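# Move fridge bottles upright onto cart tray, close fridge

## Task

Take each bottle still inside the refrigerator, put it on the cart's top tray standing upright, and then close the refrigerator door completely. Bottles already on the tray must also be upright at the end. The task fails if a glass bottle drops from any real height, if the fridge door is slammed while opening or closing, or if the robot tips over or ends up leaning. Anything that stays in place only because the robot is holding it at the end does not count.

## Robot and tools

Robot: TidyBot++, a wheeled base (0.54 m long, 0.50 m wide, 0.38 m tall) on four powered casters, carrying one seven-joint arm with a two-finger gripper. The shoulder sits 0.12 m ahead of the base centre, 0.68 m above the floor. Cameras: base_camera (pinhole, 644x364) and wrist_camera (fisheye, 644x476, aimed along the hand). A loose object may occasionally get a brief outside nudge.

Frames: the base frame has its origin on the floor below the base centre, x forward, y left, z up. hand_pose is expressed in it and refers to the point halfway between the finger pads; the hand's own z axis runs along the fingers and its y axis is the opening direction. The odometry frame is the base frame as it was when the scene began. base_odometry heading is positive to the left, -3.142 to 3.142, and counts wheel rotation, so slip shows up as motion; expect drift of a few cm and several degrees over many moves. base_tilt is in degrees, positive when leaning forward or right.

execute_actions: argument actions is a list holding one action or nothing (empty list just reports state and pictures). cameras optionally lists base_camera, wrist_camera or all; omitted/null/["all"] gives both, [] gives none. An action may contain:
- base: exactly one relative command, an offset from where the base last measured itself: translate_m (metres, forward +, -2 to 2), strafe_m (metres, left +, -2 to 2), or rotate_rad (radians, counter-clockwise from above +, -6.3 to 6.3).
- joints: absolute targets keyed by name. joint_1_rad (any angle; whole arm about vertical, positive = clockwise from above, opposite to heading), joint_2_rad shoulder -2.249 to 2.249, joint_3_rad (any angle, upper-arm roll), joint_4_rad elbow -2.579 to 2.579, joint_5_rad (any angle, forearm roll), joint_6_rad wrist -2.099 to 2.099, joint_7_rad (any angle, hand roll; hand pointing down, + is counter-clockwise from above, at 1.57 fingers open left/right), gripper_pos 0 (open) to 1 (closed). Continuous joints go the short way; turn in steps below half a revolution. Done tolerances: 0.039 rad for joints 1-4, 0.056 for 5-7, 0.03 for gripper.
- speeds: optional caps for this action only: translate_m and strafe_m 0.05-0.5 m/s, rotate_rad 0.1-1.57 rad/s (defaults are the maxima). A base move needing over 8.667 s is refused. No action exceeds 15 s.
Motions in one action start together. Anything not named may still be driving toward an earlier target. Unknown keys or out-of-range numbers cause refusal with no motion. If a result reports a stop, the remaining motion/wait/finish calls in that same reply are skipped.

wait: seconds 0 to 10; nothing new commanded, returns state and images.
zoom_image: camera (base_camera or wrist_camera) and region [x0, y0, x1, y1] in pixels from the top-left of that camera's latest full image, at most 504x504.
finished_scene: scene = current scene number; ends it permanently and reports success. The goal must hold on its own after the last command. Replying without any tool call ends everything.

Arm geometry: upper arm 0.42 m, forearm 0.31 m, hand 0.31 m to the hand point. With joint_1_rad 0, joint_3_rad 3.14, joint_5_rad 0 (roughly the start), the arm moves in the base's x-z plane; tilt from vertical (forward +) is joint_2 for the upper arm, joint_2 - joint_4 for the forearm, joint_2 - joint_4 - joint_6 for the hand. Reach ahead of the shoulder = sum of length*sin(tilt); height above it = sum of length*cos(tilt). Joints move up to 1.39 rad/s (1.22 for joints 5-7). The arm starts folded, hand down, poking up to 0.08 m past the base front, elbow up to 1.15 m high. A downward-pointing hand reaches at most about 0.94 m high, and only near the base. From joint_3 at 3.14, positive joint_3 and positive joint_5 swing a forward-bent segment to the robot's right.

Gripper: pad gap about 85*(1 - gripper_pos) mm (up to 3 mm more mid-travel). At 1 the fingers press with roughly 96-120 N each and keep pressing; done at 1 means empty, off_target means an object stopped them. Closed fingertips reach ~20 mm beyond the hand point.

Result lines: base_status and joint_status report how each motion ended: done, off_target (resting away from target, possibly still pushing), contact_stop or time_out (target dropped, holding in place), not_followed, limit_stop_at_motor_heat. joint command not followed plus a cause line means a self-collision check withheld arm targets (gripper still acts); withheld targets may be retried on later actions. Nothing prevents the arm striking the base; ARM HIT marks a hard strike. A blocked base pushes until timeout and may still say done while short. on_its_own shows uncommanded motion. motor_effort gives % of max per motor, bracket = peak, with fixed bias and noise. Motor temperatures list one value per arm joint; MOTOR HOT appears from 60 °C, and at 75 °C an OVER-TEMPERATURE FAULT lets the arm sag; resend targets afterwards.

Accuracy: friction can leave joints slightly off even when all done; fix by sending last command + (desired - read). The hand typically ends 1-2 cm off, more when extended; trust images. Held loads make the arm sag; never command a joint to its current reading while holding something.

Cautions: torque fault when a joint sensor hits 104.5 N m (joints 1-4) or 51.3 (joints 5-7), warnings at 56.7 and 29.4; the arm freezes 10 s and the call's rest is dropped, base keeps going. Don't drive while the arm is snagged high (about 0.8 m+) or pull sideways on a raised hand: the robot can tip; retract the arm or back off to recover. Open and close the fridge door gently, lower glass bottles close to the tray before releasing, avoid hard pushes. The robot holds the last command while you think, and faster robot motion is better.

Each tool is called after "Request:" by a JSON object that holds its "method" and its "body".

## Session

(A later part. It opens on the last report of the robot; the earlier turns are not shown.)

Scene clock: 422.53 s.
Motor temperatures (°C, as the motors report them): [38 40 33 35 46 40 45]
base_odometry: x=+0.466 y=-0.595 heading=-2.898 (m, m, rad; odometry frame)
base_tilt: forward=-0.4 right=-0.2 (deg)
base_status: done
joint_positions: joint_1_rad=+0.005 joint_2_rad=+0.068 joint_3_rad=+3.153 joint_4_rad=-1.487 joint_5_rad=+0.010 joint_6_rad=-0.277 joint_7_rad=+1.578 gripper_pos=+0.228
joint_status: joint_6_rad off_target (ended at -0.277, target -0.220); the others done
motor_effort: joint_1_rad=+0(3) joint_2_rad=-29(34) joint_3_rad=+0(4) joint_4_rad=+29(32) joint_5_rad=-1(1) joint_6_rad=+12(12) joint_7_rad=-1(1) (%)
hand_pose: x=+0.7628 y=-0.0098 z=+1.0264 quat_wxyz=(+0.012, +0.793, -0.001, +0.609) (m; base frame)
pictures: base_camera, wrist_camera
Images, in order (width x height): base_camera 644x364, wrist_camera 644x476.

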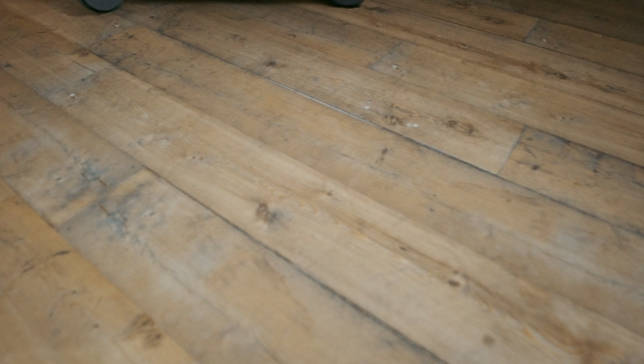

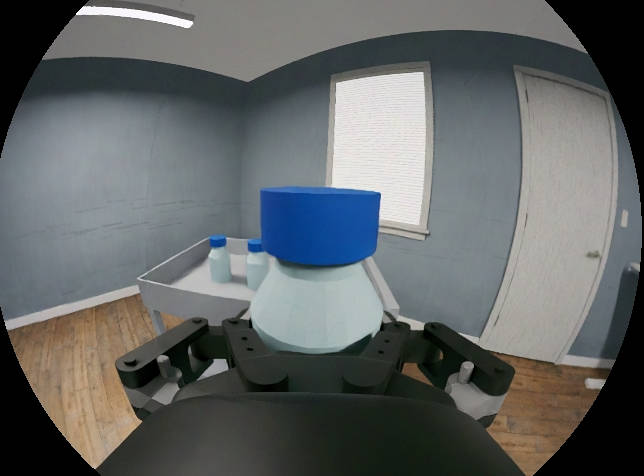

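Request:
{"method": "execute_actions", "body": {"actions": [{"base": {"translate_m": 0.3}, "speeds": {"translate_m": 0.25}}]}}

Scene clock: 438.50 s.
Motor temperatures (°C, as the motors report them): [38 40 33 35 46 40 45]
base_odometry: x=+0.175 y=-0.667 heading=-2.899 (m, m, rad; odometry frame)
base_tilt: forward=-0.5 right=-0.2 (deg)
base_status: done
joint_positions: joint_1_rad=+0.005 joint_2_rad=+0.067 joint_3_rad=+3.153 joint_4_rad=-1.487 joint_5_rad=+0.010 joint_6_rad=-0.274 joint_7_rad=+1.578 gripper_pos=+0.228
joint_status: not commanded
motor_effort: joint_1_rad=+0(1) joint_2_rad=-29(32) joint_3_rad=+0(1) joint_4_rad=+30(30) joint_5_rad=-2(1) joint_6_rad=+12(12) joint_7_rad=-1(1) (%)
hand_pose: x=+0.7627 y=-0.0098 z=+1.0276 quat_wxyz=(+0.012, +0.792, +0.000, +0.610) (m; base frame)
pictures: base_camera, wrist_camera
Images, in order (width x height): base_camera 644x364, wrist_camera 644x476.

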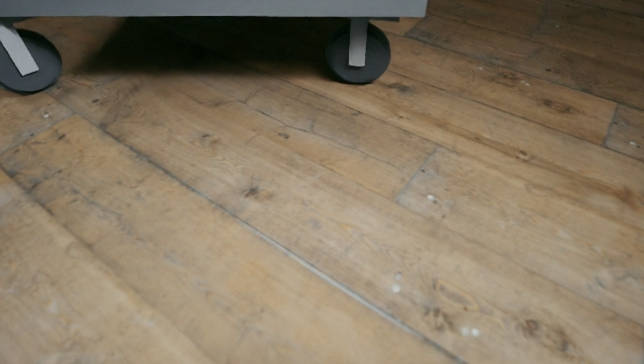

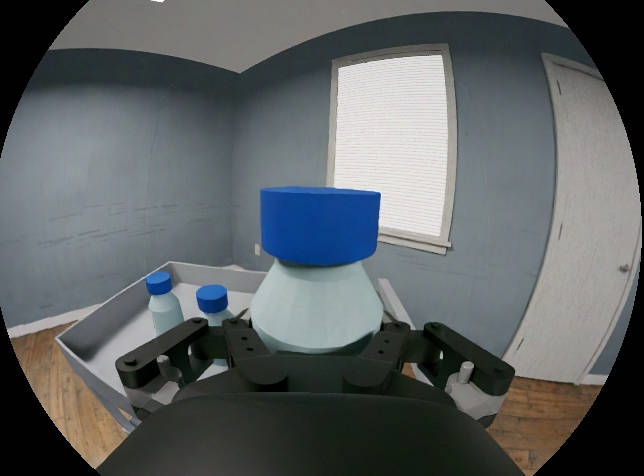

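Request:
{"method": "execute_actions", "body": {"actions": [{"base": {"translate_m": 0.27}, "speeds": {"translate_m": 0.2}}]}}

Scene clock: 459.63 s.
Motor temperatures (°C, as the motors report them): [38 40 33 35 46 40 45]
base_odometry: x=-0.087 y=-0.732 heading=-2.899 (m, m, rad; odometry frame)
base_tilt: forward=-0.5 right=-0.1 (deg)
base_status: done
joint_positions: joint_1_rad=+0.005 joint_2_rad=+0.067 joint_3_rad=+3.153 joint_4_rad=-1.487 joint_5_rad=+0.010 joint_6_rad=-0.274 joint_7_rad=+1.578 gripper_pos=+0.228
joint_status: not commanded
motor_effort: joint_1_rad=+0(1) joint_2_rad=-29(32) joint_3_rad=+0(1) joint_4_rad=+29(30) joint_5_rad=-1(1) joint_6_rad=+12(12) joint_7_rad=-1(1) (%)
hand_pose: x=+0.7625 y=-0.0098 z=+1.0282 quat_wxyz=(+0.012, +0.792, +0.000, +0.611) (m; base frame)
pictures: base_camera, wrist_camera
Images, in order (width x height): base_camera 644x364, wrist_camera 644x476.

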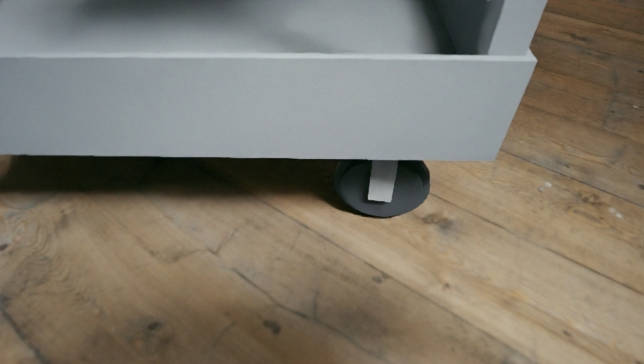

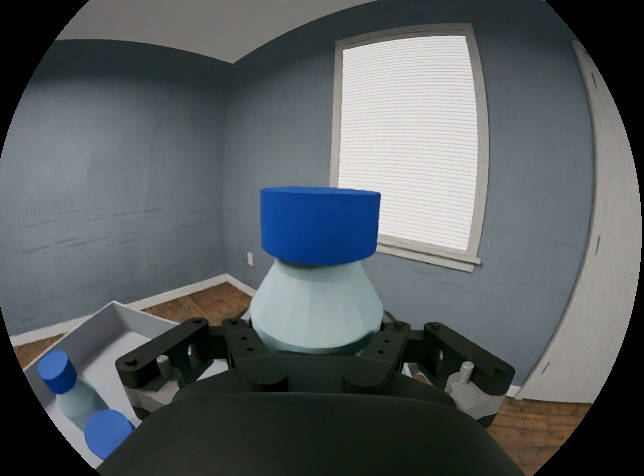

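Request:
{"method": "execute_actions", "body": {"actions": [{"joints": {"joint_2_rad": 0.115, "joint_4_rad": -1.84, "joint_6_rad": 0.233}}], "cameras": ["wrist_camera"]}}

Scene clock: 475.77 s.
Motor temperatures (°C, as the motors report them): [38 40 33 35 46 40 45]
base_odometry: x=-0.087 y=-0.732 heading=-2.899 (m, m, rad; odometry frame)
base_tilt: forward=-0.5 right=-0.2 (deg)
base_status: not commanded
joint_positions: joint_1_rad=+0.005 joint_2_rad=+0.138 joint_3_rad=+3.153 joint_4_rad=-1.861 joint_5_rad=+0.010 joint_6_rad=+0.176 joint_7_rad=+1.578 gripper_pos=+0.228
joint_status: joint_6_rad off_target (ended at +0.176, target +0.233); the others done
motor_effort: joint_1_rad=+0(0) joint_2_rad=-30(33) joint_3_rad=+0(0) joint_4_rad=+27(29) joint_5_rad=-2(1) joint_6_rad=+12(12) joint_7_rad=-1(1) (%)
hand_pose: x=+0.7643 y=-0.0083 z=+0.8903 quat_wxyz=(+0.010, +0.791, +0.001, +0.612) (m; base frame)
pictures: wrist_camera
Images, in order (width x height): wrist_camera 644x476.

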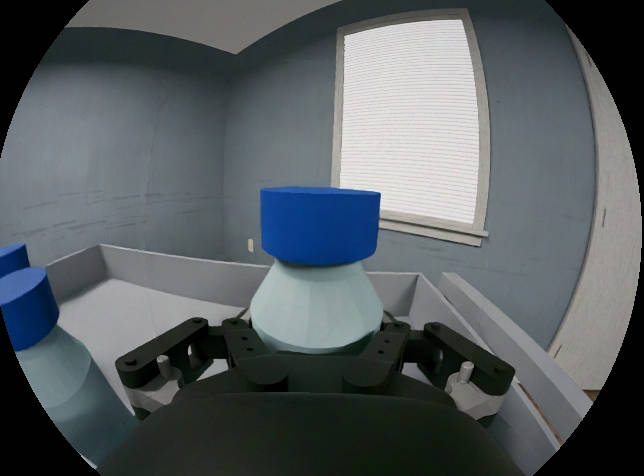

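Request:
{"method": "execute_actions", "body": {"actions": [{"joints": {"joint_2_rad": 0.142, "joint_4_rad": -1.896, "joint_6_rad": 0.316}}], "cameras": []}}

Scene clock: 479.53 s.
Motor temperatures (°C, as the motors report them): [38 40 33 35 46 40 45]
base_odometry: x=-0.087 y=-0.732 heading=-2.899 (m, m, rad; odometry frame)
base_tilt: forward=-0.4 right=-0.1 (deg)
base_status: not commanded
joint_positions: joint_1_rad=+0.005 joint_2_rad=+0.157 joint_3_rad=+3.153 joint_4_rad=-1.912 joint_5_rad=+0.010 joint_6_rad=+0.260 joint_7_rad=+1.578 gripper_pos=+0.228
joint_status: all done
motor_effort: joint_1_rad=+0(0) joint_2_rad=-31(32) joint_3_rad=+0(1) joint_4_rad=+27(28) joint_5_rad=+0(1) joint_6_rad=+12(12) joint_7_rad=-1(1) (%)
hand_pose: x=+0.7636 y=-0.0080 z=+0.8740 quat_wxyz=(+0.010, +0.786, +0.002, +0.618) (m; base frame)
pictures: none
No camera images: the call's "cameras" was empty. Leave "cameras" out to get every camera's image.

Request:
{"method": "execute_actions", "body": {"actions": [{"joints": {"joint_2_rad": 0.165, "joint_4_rad": -1.932, "joint_6_rad": 0.356}}], "cameras": []}}

Scene clock: 483.87 s.
Motor temperatures (°C, as the motors report them): [38 40 33 35 46 40 45]
base_odometry: x=-0.087 y=-0.732 heading=-2.899 (m, m, rad; odometry frame)
base_tilt: forward=-0.4 right=-0.2 (deg)
base_status: not commanded
joint_positions: joint_1_rad=+0.005 joint_2_rad=+0.177 joint_3_rad=+3.153 joint_4_rad=-1.946 joint_5_rad=+0.010 joint_6_rad=+0.303 joint_7_rad=+1.577 gripper_pos=+0.228
joint_status: all done
motor_effort: joint_1_rad=+0(0) joint_2_rad=-30(33) joint_3_rad=+0(1) joint_4_rad=+26(27) joint_5_rad=-1(0) joint_6_rad=+12(12) joint_7_rad=-1(1) (%)
hand_pose: x=+0.7624 y=-0.0078 z=+0.8542 quat_wxyz=(+0.010, +0.790, +0.002, +0.614) (m; base frame)
pictures: none
No camera images: the call's "cameras" was empty. Leave "cameras" out to get every camera's image.

Request:
{"method": "execute_actions", "body": {"actions": [{"joints": {"joint_2_rad": 0.18, "joint_4_rad": -1.955, "joint_6_rad": 0.385}}], "cameras": ["wrist_camera"]}}

Scene clock: 488.43 s.
Motor temperatures (°C, as the motors report them): [38 39 33 35 46 40 45]
base_odometry: x=-0.087 y=-0.732 heading=-2.899 (m, m, rad; odometry frame)
base_tilt: forward=-0.4 right=-0.1 (deg)
base_status: not commanded
joint_positions: joint_1_rad=+0.005 joint_2_rad=+0.179 joint_3_rad=+3.153 joint_4_rad=-1.961 joint_5_rad=+0.010 joint_6_rad=+0.336 joint_7_rad=+1.577 gripper_pos=+0.228
joint_status: all done
motor_effort: joint_1_rad=-1(1) joint_2_rad=-28(31) joint_3_rad=+0(1) joint_4_rad=+24(25) joint_5_rad=-1(0) joint_6_rad=+10(12) joint_7_rad=-1(1) (%)
hand_pose: x=+0.7618 y=-0.0077 z=+0.8545 quat_wxyz=(+0.010, +0.785, +0.002, +0.620) (m; base frame)
pictures: wrist_camera
Images, in order (width x height): wrist_camera 644x476.

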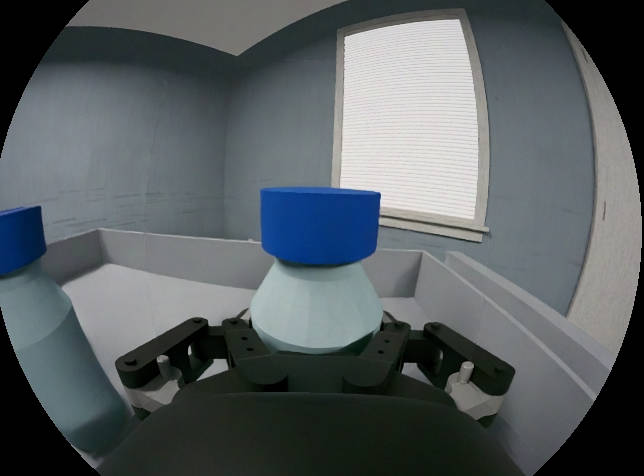

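Request:
{"method": "execute_actions", "body": {"actions": [{"joints": {"gripper_pos": 0.0}}], "cameras": ["wrist_camera"]}}

Scene clock: 493.03 s.
Motor temperatures (°C, as the motors report them): [38 39 33 35 46 40 45]
base_odometry: x=-0.087 y=-0.732 heading=-2.899 (m, m, rad; odometry frame)
base_tilt: forward=-0.4 right=-0.2 (deg)
base_status: not commanded
joint_positions: joint_1_rad=+0.005 joint_2_rad=+0.179 joint_3_rad=+3.153 joint_4_rad=-1.958 joint_5_rad=+0.010 joint_6_rad=+0.350 joint_7_rad=+1.577 gripper_pos=+0.000
joint_status: all done
motor_effort: joint_1_rad=+0(1) joint_2_rad=-26(28) joint_3_rad=+0(1) joint_4_rad=+22(24) joint_5_rad=-1(0) joint_6_rad=+8(11) joint_7_rad=-1(1) (%)
hand_pose: x=+0.7633 y=-0.0077 z=+0.8600 quat_wxyz=(+0.010, +0.779, +0.002, +0.626) (m; base frame)
pictures: wrist_camera
Images, in order (width x height): wrist_camera 644x476.

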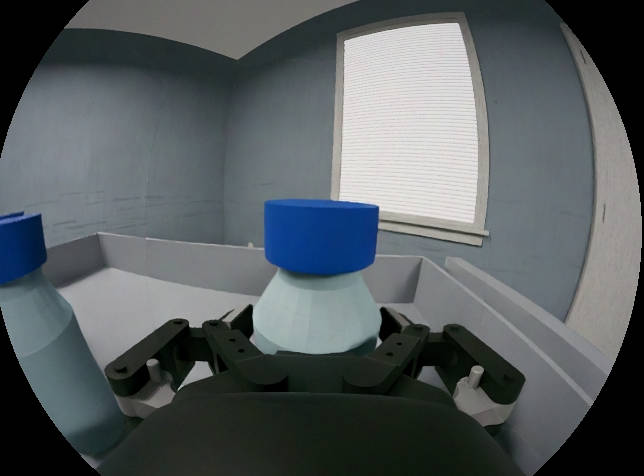

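Request:
{"method": "execute_actions", "body": {"actions": [{"base": {"translate_m": -0.15}, "speeds": {"translate_m": 0.15}, "joints": {"joint_2_rad": 0.085, "joint_4_rad": -1.65, "joint_6_rad": -0.1}}], "cameras": ["wrist_camera"]}}

Scene clock: 554.97 s.
Motor temperatures (°C, as the motors report them): [38 39 33 35 46 40 45]
base_odometry: x=+0.058 y=-0.695 heading=-2.899 (m, m, rad; odometry frame)
base_tilt: forward=-0.5 right=-0.1 (deg)
base_status: done
joint_positions: joint_1_rad=+0.005 joint_2_rad=+0.086 joint_3_rad=+3.153 joint_4_rad=-1.656 joint_5_rad=+0.010 joint_6_rad=-0.066 joint_7_rad=+1.577 gripper_pos=+0.000
joint_status: all done
motor_effort: joint_1_rad=+0(1) joint_2_rad=-25(30) joint_3_rad=+0(1) joint_4_rad=+24(25) joint_5_rad=-1(1) joint_6_rad=+8(10) joint_7_rad=-1(1) (%)
hand_pose: x=+0.7676 y=-0.0092 z=+0.9743 quat_wxyz=(+0.011, +0.786, +0.000, +0.618) (m; base frame)
pictures: wrist_camera
Images, in order (width x height): wrist_camera 644x476.

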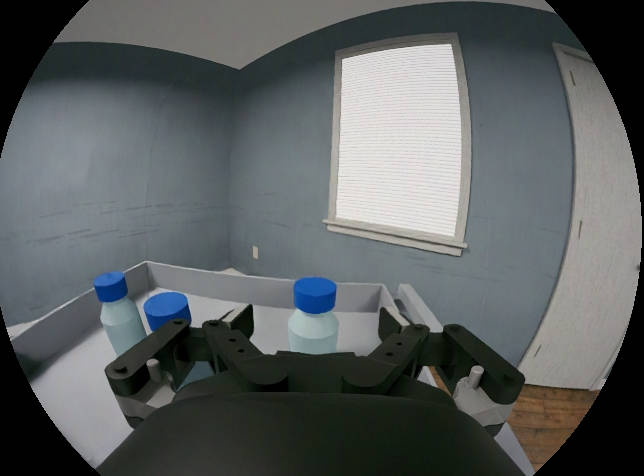

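Request:
{"method": "execute_actions", "body": {"actions": [{"base": {"strafe_m": 0.48}, "speeds": {"strafe_m": 0.3}, "joints": {"joint_2_rad": -0.8, "joint_4_rad": -2.5, "gripper_pos": 1.0}}]}}

Scene clock: 563.33 s.
Motor temperatures (°C, as the motors report them): [38 39 33 35 46 40 45]
base_odometry: x=+0.174 y=-1.161 heading=-2.899 (m, m, rad; odometry frame)
base_tilt: forward=-0.5 right=-0.2 (deg)
base_status: done
joint_positions: joint_1_rad=+0.006 joint_2_rad=-0.792 joint_3_rad=+3.153 joint_4_rad=-2.493 joint_5_rad=+0.010 joint_6_rad=-0.066 joint_7_rad=+1.577 gripper_pos=+0.999
joint_status: all done
motor_effort: joint_1_rad=+0(2) joint_2_rad=+5(26) joint_3_rad=+0(3) joint_4_rad=+25(26) joint_5_rad=-1(1) joint_6_rad=+10(9) joint_7_rad=-1(1) (%)
hand_pose: x=+0.4366 y=-0.0046 z=+0.8758 quat_wxyz=(+0.007, +0.773, -0.001, +0.634) (m; base frame)
pictures: base_camera, wrist_camera
Images, in order (width x height): base_camera 644x364, wrist_camera 644x476.

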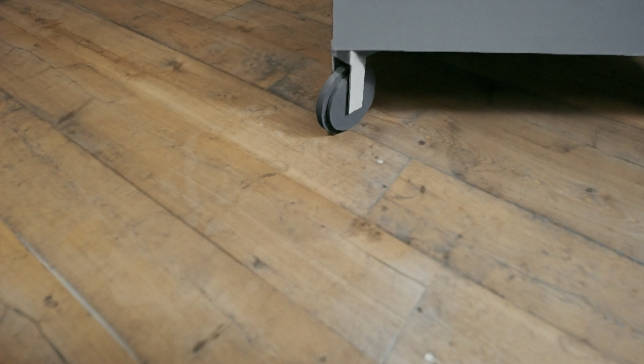

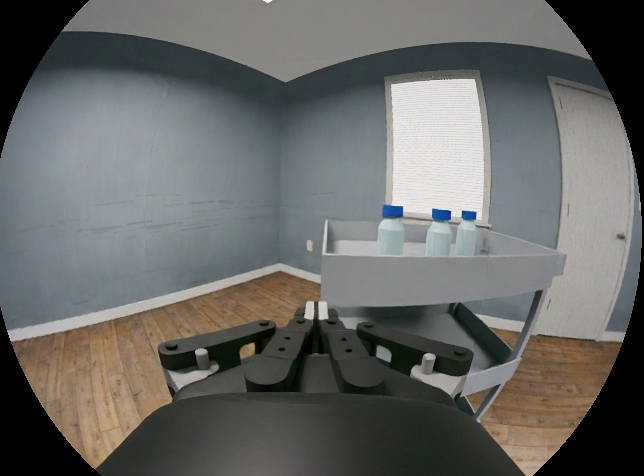

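Request:
{"method": "execute_actions", "body": {"actions": [{"base": {"rotate_rad": 2.43}, "speeds": {"rotate_rad": 1.2}, "joints": {"joint_1_rad": 0.0, "joint_2_rad": 1.285, "joint_4_rad": -1.63, "joint_6_rad": 1.38}}]}}

Scene clock: 582.77 s.
Motor temperatures (°C, as the motors report them): [38 39 33 35 46 40 45]
base_odometry: x=+0.174 y=-1.162 heading=-0.469 (m, m, rad; odometry frame)
base_tilt: forward=-0.5 right=-0.1 (deg)
base_status: done
joint_positions: joint_1_rad=-0.001 joint_2_rad=+1.283 joint_3_rad=+3.152 joint_4_rad=-1.643 joint_5_rad=+0.010 joint_6_rad=+1.344 joint_7_rad=+1.577 gripper_pos=+0.999
joint_status: all done
motor_effort: joint_1_rad=+0(5) joint_2_rad=-45(47) joint_3_rad=-1(2) joint_4_rad=+10(25) joint_5_rad=-2(3) joint_6_rad=+9(10) joint_7_rad=-1(1) (%)
hand_pose: x=+0.9012 y=+0.0013 z=+0.4908 quat_wxyz=(+0.004, +0.711, +0.010, +0.703) (m; base frame)
pictures: base_camera, wrist_camera
Images, in order (width x height): base_camera 644x364, wrist_camera 644x476.

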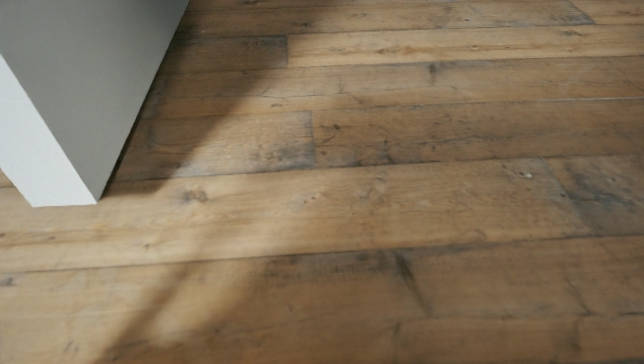

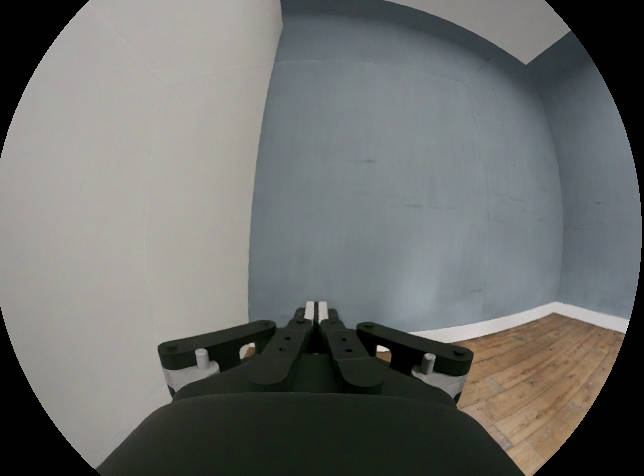

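Request:
{"method": "execute_actions", "body": {"actions": [{"base": {"translate_m": -0.08}, "speeds": {"translate_m": 0.2}}], "cameras": []}}

Request:
{"method": "execute_actions", "body": {"actions": [{"base": {"rotate_rad": 0.1}, "speeds": {"rotate_rad": 0.3}}]}}

Scene clock: 592.90 s.
Motor temperatures (°C, as the motors report them): [38 39 33 35 46 40 45]
base_odometry: x=+0.102 y=-1.125 heading=-0.468 (m, m, rad; odometry frame)
base_tilt: forward=-0.6 right=-0.1 (deg)
base_status: done
joint_positions: joint_1_rad=-0.001 joint_2_rad=+1.283 joint_3_rad=+3.152 joint_4_rad=-1.637 joint_5_rad=+0.010 joint_6_rad=+1.345 joint_7_rad=+1.577 gripper_pos=+0.999
joint_status: not commanded
motor_effort: joint_1_rad=+0(1) joint_2_rad=-45(47) joint_3_rad=-1(1) joint_4_rad=+11(12) joint_5_rad=+0(2) joint_6_rad=+9(10) joint_7_rad=-1(1) (%)
hand_pose: x=+0.9028 y=+0.0014 z=+0.4933 quat_wxyz=(+0.004, +0.708, +0.010, +0.706) (m; base frame)
pictures: none
No camera images: the call's "cameras" was empty. Leave "cameras" out to get every camera's image.

Scene clock: 594.13 s.
Motor temperatures (°C, as the motors report them): [38 39 33 35 46 40 45]
base_odometry: x=+0.102 y=-1.125 heading=-0.367 (m, m, rad; odometry frame)
base_tilt: forward=-0.5 right=-0.1 (deg)
base_status: done
joint_positions: joint_1_rad=-0.002 joint_2_rad=+1.283 joint_3_rad=+3.151 joint_4_rad=-1.637 joint_5_rad=+0.010 joint_6_rad=+1.345 joint_7_rad=+1.577 gripper_pos=+0.999
joint_status: not commanded
motor_effort: joint_1_rad=+0(4) joint_2_rad=-45(45) joint_3_rad=-1(3) joint_4_rad=+10(11) joint_5_rad=-2(3) joint_6_rad=+9(9) joint_7_rad=-1(1) (%)
hand_pose: x=+0.9028 y=+0.0021 z=+0.4933 quat_wxyz=(+0.003, +0.708, +0.010, +0.706) (m; base frame)
pictures: base_camera, wrist_camera
Images, in order (width x height): base_camera 644x364, wrist_camera 644x476.

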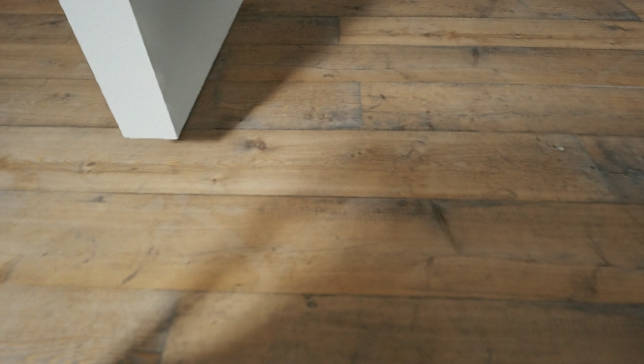

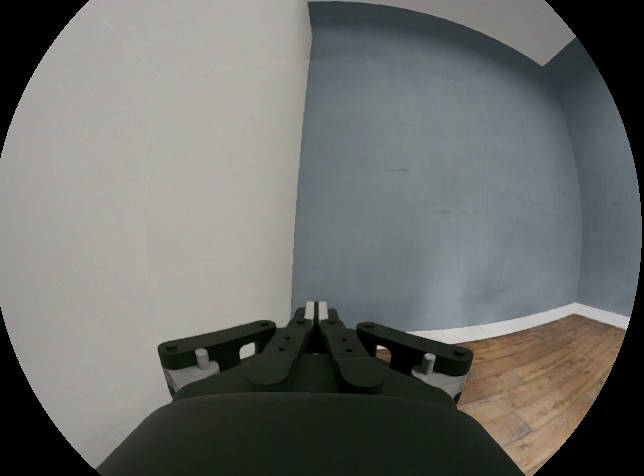

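Request:
{"method": "execute_actions", "body": {"actions": [{"base": {"strafe_m": 0.34}, "speeds": {"strafe_m": 0.07}}]}}

Scene clock: 604.17 s.
Motor temperatures (°C, as the motors report them): [38 39 33 35 46 40 45]
base_odometry: x=+0.223 y=-0.808 heading=-0.366 (m, m, rad; odometry frame)
base_tilt: forward=-0.5 right=-0.2 (deg)
base_status: done
joint_positions: joint_1_rad=+0.001 joint_2_rad=+1.283 joint_3_rad=+3.151 joint_4_rad=-1.637 joint_5_rad=+0.008 joint_6_rad=+1.346 joint_7_rad=+1.577 gripper_pos=+0.999
joint_status: not commanded
motor_effort: joint_1_rad=+0(6) joint_2_rad=-45(46) joint_3_rad=-1(4) joint_4_rad=+10(12) joint_5_rad=+0(4) joint_6_rad=+8(9) joint_7_rad=-1(1) (%)
hand_pose: x=+0.9029 y=-0.0004 z=+0.4936 quat_wxyz=(+0.004, +0.708, +0.008, +0.706) (m; base frame)
pictures: base_camera, wrist_camera
Images, in order (width x height): base_camera 644x364, wrist_camera 644x476.

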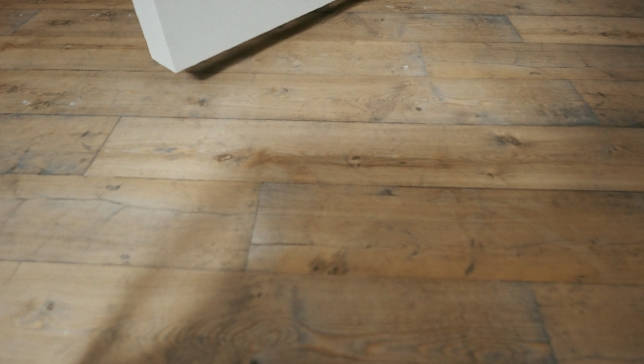

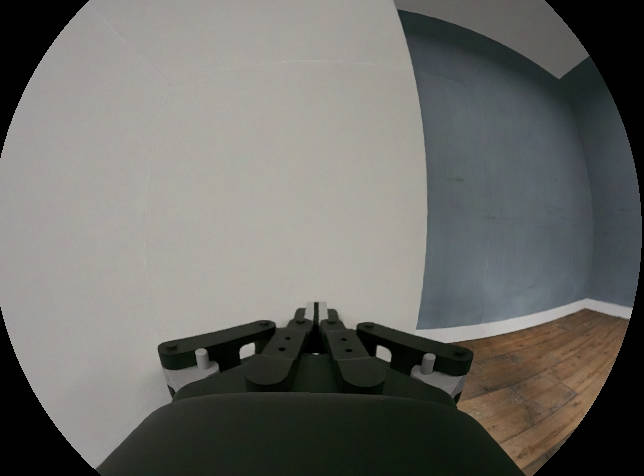

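Request:
{"method": "execute_actions", "body": {"actions": [{"base": {"strafe_m": 0.16}, "speeds": {"strafe_m": 0.07}}]}}

Scene clock: 608.73 s.
Motor temperatures (°C, as the motors report them): [38 39 33 35 46 40 45]
base_odometry: x=+0.281 y=-0.658 heading=-0.366 (m, m, rad; odometry frame)
base_tilt: forward=-0.5 right=-0.2 (deg)
base_status: done
joint_positions: joint_1_rad=+0.001 joint_2_rad=+1.283 joint_3_rad=+3.151 joint_4_rad=-1.637 joint_5_rad=+0.006 joint_6_rad=+1.346 joint_7_rad=+1.577 gripper_pos=+0.999
joint_status: not commanded
motor_effort: joint_1_rad=+0(5) joint_2_rad=-45(46) joint_3_rad=-1(4) joint_4_rad=+10(12) joint_5_rad=-1(4) joint_6_rad=+9(9) joint_7_rad=-1(1) (%)
hand_pose: x=+0.9029 y=-0.0012 z=+0.4937 quat_wxyz=(+0.005, +0.708, +0.007, +0.706) (m; base frame)
pictures: base_camera, wrist_camera
Images, in order (width x height): base_camera 644x364, wrist_camera 644x476.

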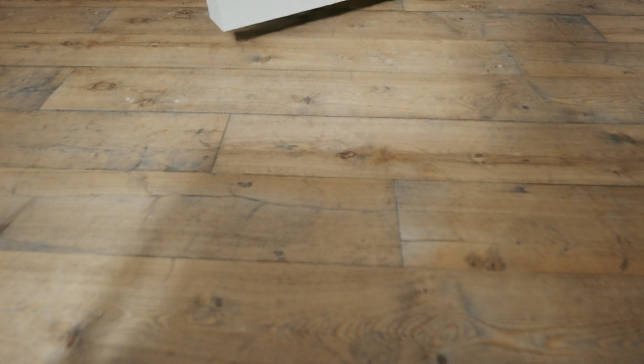

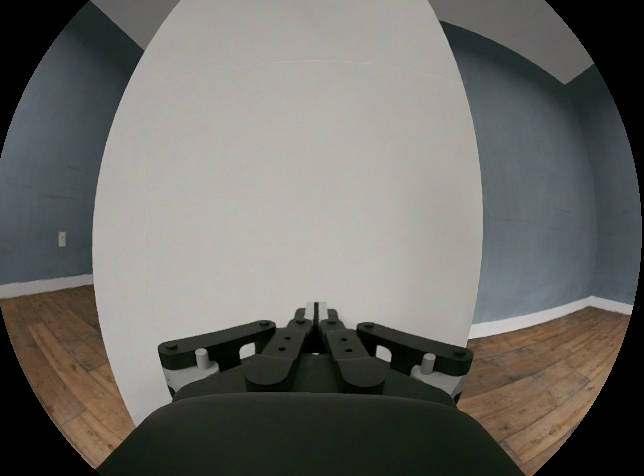

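Request:
{"method": "execute_actions", "body": {"actions": []}}

Scene clock: 612.07 s.
Motor temperatures (°C, as the motors report them): [38 39 33 35 46 40 45]
base_odometry: x=+0.281 y=-0.658 heading=-0.366 (m, m, rad; odometry frame)
base_tilt: forward=-0.4 right=-0.2 (deg)
base_status: done
joint_positions: joint_1_rad=+0.001 joint_2_rad=+1.283 joint_3_rad=+3.151 joint_4_rad=-1.637 joint_5_rad=+0.006 joint_6_rad=+1.346 joint_7_rad=+1.577 gripper_pos=+0.999
joint_status: not commanded
motor_effort: joint_1_rad=+0(5) joint_2_rad=-44(46) joint_3_rad=-1(4) joint_4_rad=+10(12) joint_5_rad=-2(4) joint_6_rad=+9(9) joint_7_rad=-1(1) (%)
hand_pose: x=+0.9029 y=-0.0012 z=+0.4937 quat_wxyz=(+0.005, +0.708, +0.007, +0.706) (m; base frame)
pictures: base_camera, wrist_camera
Images, in order (width x height): base_camera 644x364, wrist_camera 644x476.

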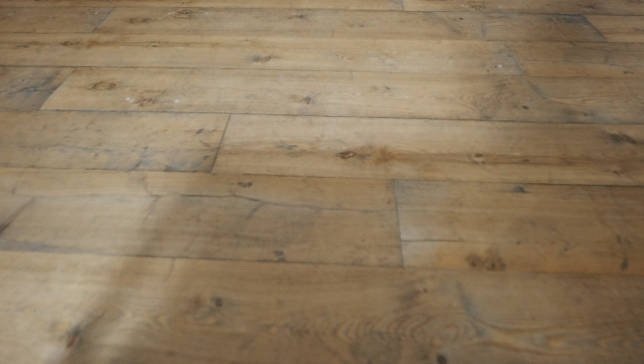

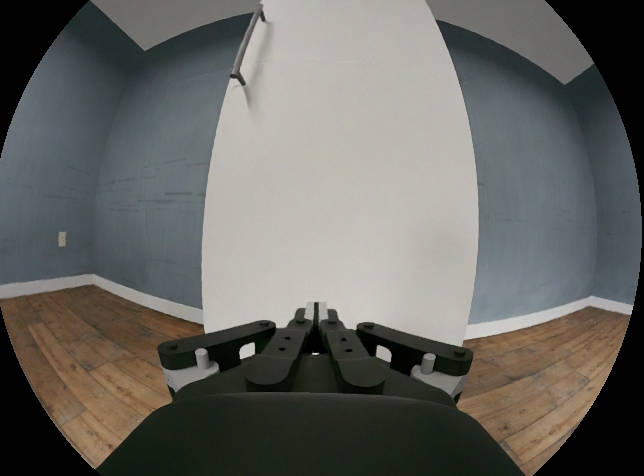

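Request:
{"method": "execute_actions", "body": {"actions": [{"base": {"translate_m": 0.235}, "speeds": {"translate_m": 0.15}}]}}

Scene clock: 619.93 s.
Motor temperatures (°C, as the motors report them): [38 40 33 35 46 40 45]
base_odometry: x=+0.500 y=-0.742 heading=-0.365 (m, m, rad; odometry frame)
base_tilt: forward=-0.4 right=-0.1 (deg)
base_status: done
joint_positions: joint_1_rad=+0.001 joint_2_rad=+1.283 joint_3_rad=+3.151 joint_4_rad=-1.635 joint_5_rad=+0.006 joint_6_rad=+1.347 joint_7_rad=+1.577 gripper_pos=+0.999
joint_status: not commanded
motor_effort: joint_1_rad=+0(2) joint_2_rad=-45(47) joint_3_rad=-1(1) joint_4_rad=+10(11) joint_5_rad=-2(2) joint_6_rad=+9(10) joint_7_rad=-1(1) (%)
hand_pose: x=+0.9035 y=-0.0013 z=+0.4945 quat_wxyz=(+0.005, +0.707, +0.007, +0.707) (m; base frame)
pictures: base_camera, wrist_camera
Images, in order (width x height): base_camera 644x364, wrist_camera 644x476.

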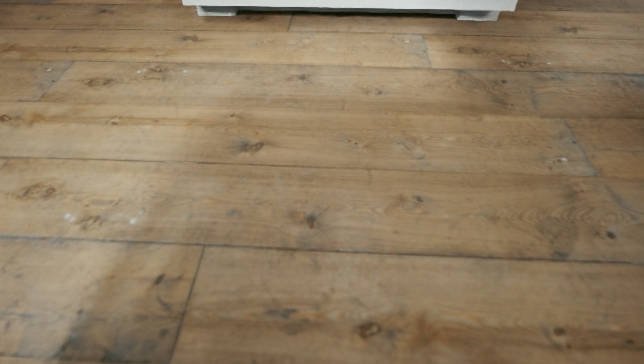

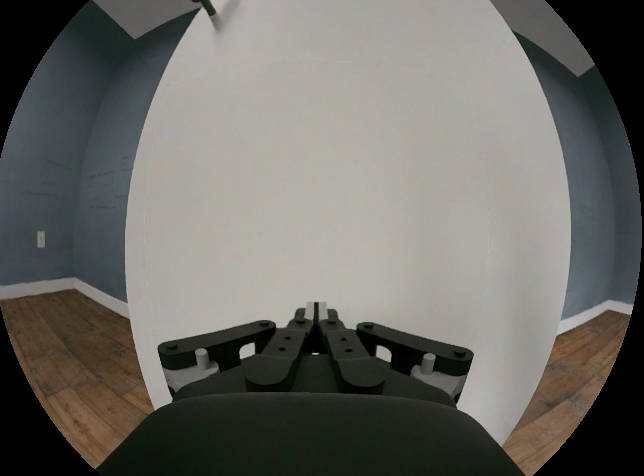

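Request:
{"method": "zoom_image", "body": {"camera": "base_camera", "region": [160, 0, 540, 60]}}

Region (160, 0, 540, 60) of base_camera's 644x364 image, scaled by 1.326; it fills the top 80 rows of this view, and the rest is white.

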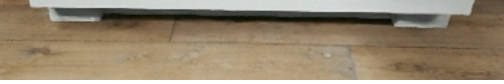

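Request:
{"method": "execute_actions", "body": {"actions": [{"base": {"translate_m": 0.04}, "speeds": {"translate_m": 0.05}}]}}

Scene clock: 628.87 s.
Motor temperatures (°C, as the motors report them): [38 40 33 35 46 40 45]
base_odometry: x=+0.538 y=-0.756 heading=-0.365 (m, m, rad; odometry frame)
base_tilt: forward=-0.5 right=-0.2 (deg)
base_status: done
joint_positions: joint_1_rad=+0.001 joint_2_rad=+1.284 joint_3_rad=+3.151 joint_4_rad=-1.650 joint_5_rad=+0.006 joint_6_rad=+1.366 joint_7_rad=+1.577 gripper_pos=+0.999
joint_status: not commanded
motor_effort: joint_1_rad=-1(1) joint_2_rad=-45(48) joint_3_rad=-1(2) joint_4_rad=+14(21) joint_5_rad=+0(2) joint_6_rad=+7(10) joint_7_rad=-1(1) (%)
hand_pose: x=+0.8987 y=-0.0013 z=+0.4940 quat_wxyz=(+0.005, +0.706, +0.007, +0.708) (m; base frame)
pictures: base_camera, wrist_camera
Images, in order (width x height): base_camera 644x364, wrist_camera 644x476.

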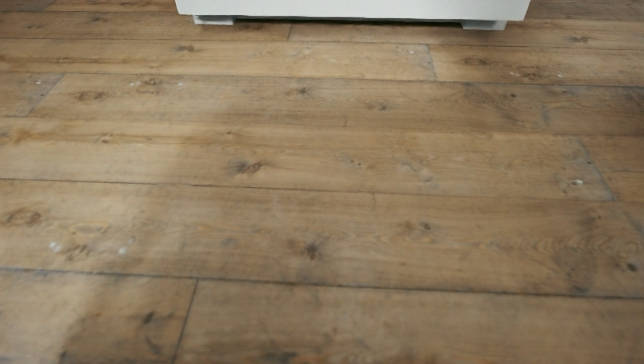

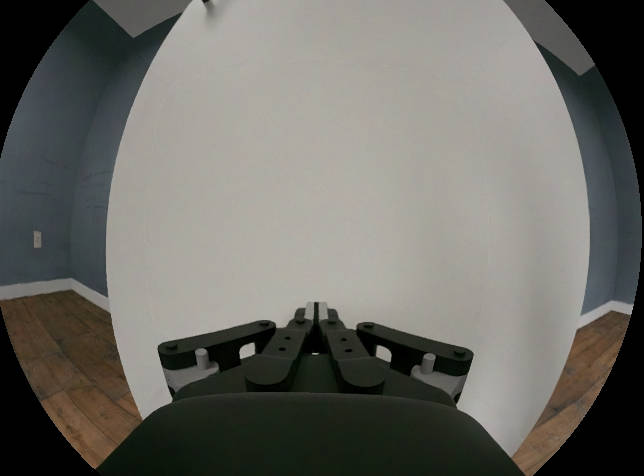

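Request:
{"method": "execute_actions", "body": {"actions": [{"base": {"translate_m": -0.1}}], "cameras": []}}

Request:
{"method": "execute_actions", "body": {"actions": [{"joints": {"joint_1_rad": 1.9, "joint_2_rad": -0.5, "joint_4_rad": -2.2, "joint_6_rad": -0.1}}], "cameras": ["wrist_camera"]}}

Scene clock: 642.80 s.
Motor temperatures (°C, as the motors report them): [38 40 33 35 46 40 45]
base_odometry: x=+0.445 y=-0.720 heading=-0.365 (m, m, rad; odometry frame)
base_tilt: forward=-0.5 right=-0.1 (deg)
base_status: done
joint_positions: joint_1_rad=+0.001 joint_2_rad=+1.284 joint_3_rad=+3.151 joint_4_rad=-1.632 joint_5_rad=+0.006 joint_6_rad=+1.366 joint_7_rad=+1.577 gripper_pos=+0.999
joint_status: not commanded
motor_effort: joint_1_rad=+0(2) joint_2_rad=-45(46) joint_3_rad=+0(2) joint_4_rad=+11(13) joint_5_rad=-2(2) joint_6_rad=+10(9) joint_7_rad=-1(1) (%)
hand_pose: x=+0.9043 y=-0.0012 z=+0.5010 quat_wxyz=(+0.005, +0.700, +0.007, +0.714) (m; base frame)
pictures: none
No camera images: the call's "cameras" was empty. Leave "cameras" out to get every camera's image.

Scene clock: 645.83 s.
Motor temperatures (°C, as the motors report them): [38 40 33 35 46 40 45]
base_odometry: x=+0.445 y=-0.720 heading=-0.365 (m, m, rad; odometry frame)
base_tilt: forward=-0.5 right=-0.1 (deg)
base_status: not commanded
joint_positions: joint_1_rad=+1.891 joint_2_rad=-0.494 joint_3_rad=+3.154 joint_4_rad=-2.188 joint_5_rad=+0.006 joint_6_rad=-0.065 joint_7_rad=+1.577 gripper_pos=+0.999
joint_status: all done
motor_effort: joint_1_rad=+0(5) joint_2_rad=-5(47) joint_3_rad=+0(4) joint_4_rad=+25(25) joint_5_rad=-1(2) joint_6_rad=+9(9) joint_7_rad=-1(1) (%)
hand_pose: x=-0.0175 y=-0.3954 z=+0.9555 quat_wxyz=(+0.520, +0.450, -0.626, +0.369) (m; base frame)
pictures: wrist_camera
Images, in order (width x height): wrist_camera 644x476.

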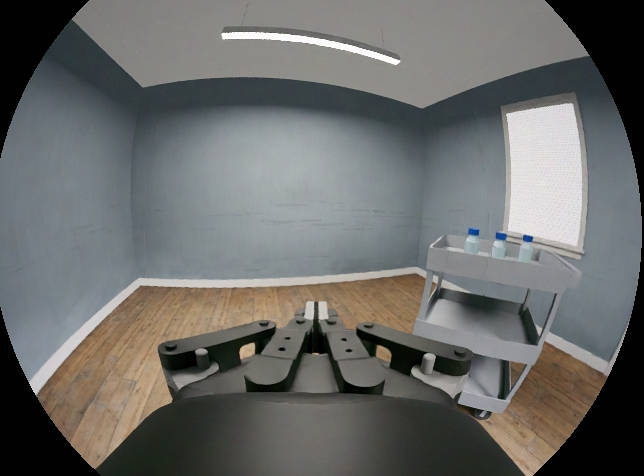

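All three bottles are upright in the top tray and the door is shut.

Request:
{"method": "finished_scene", "body": {"scene": 2}}

The scene is finished: the task was done.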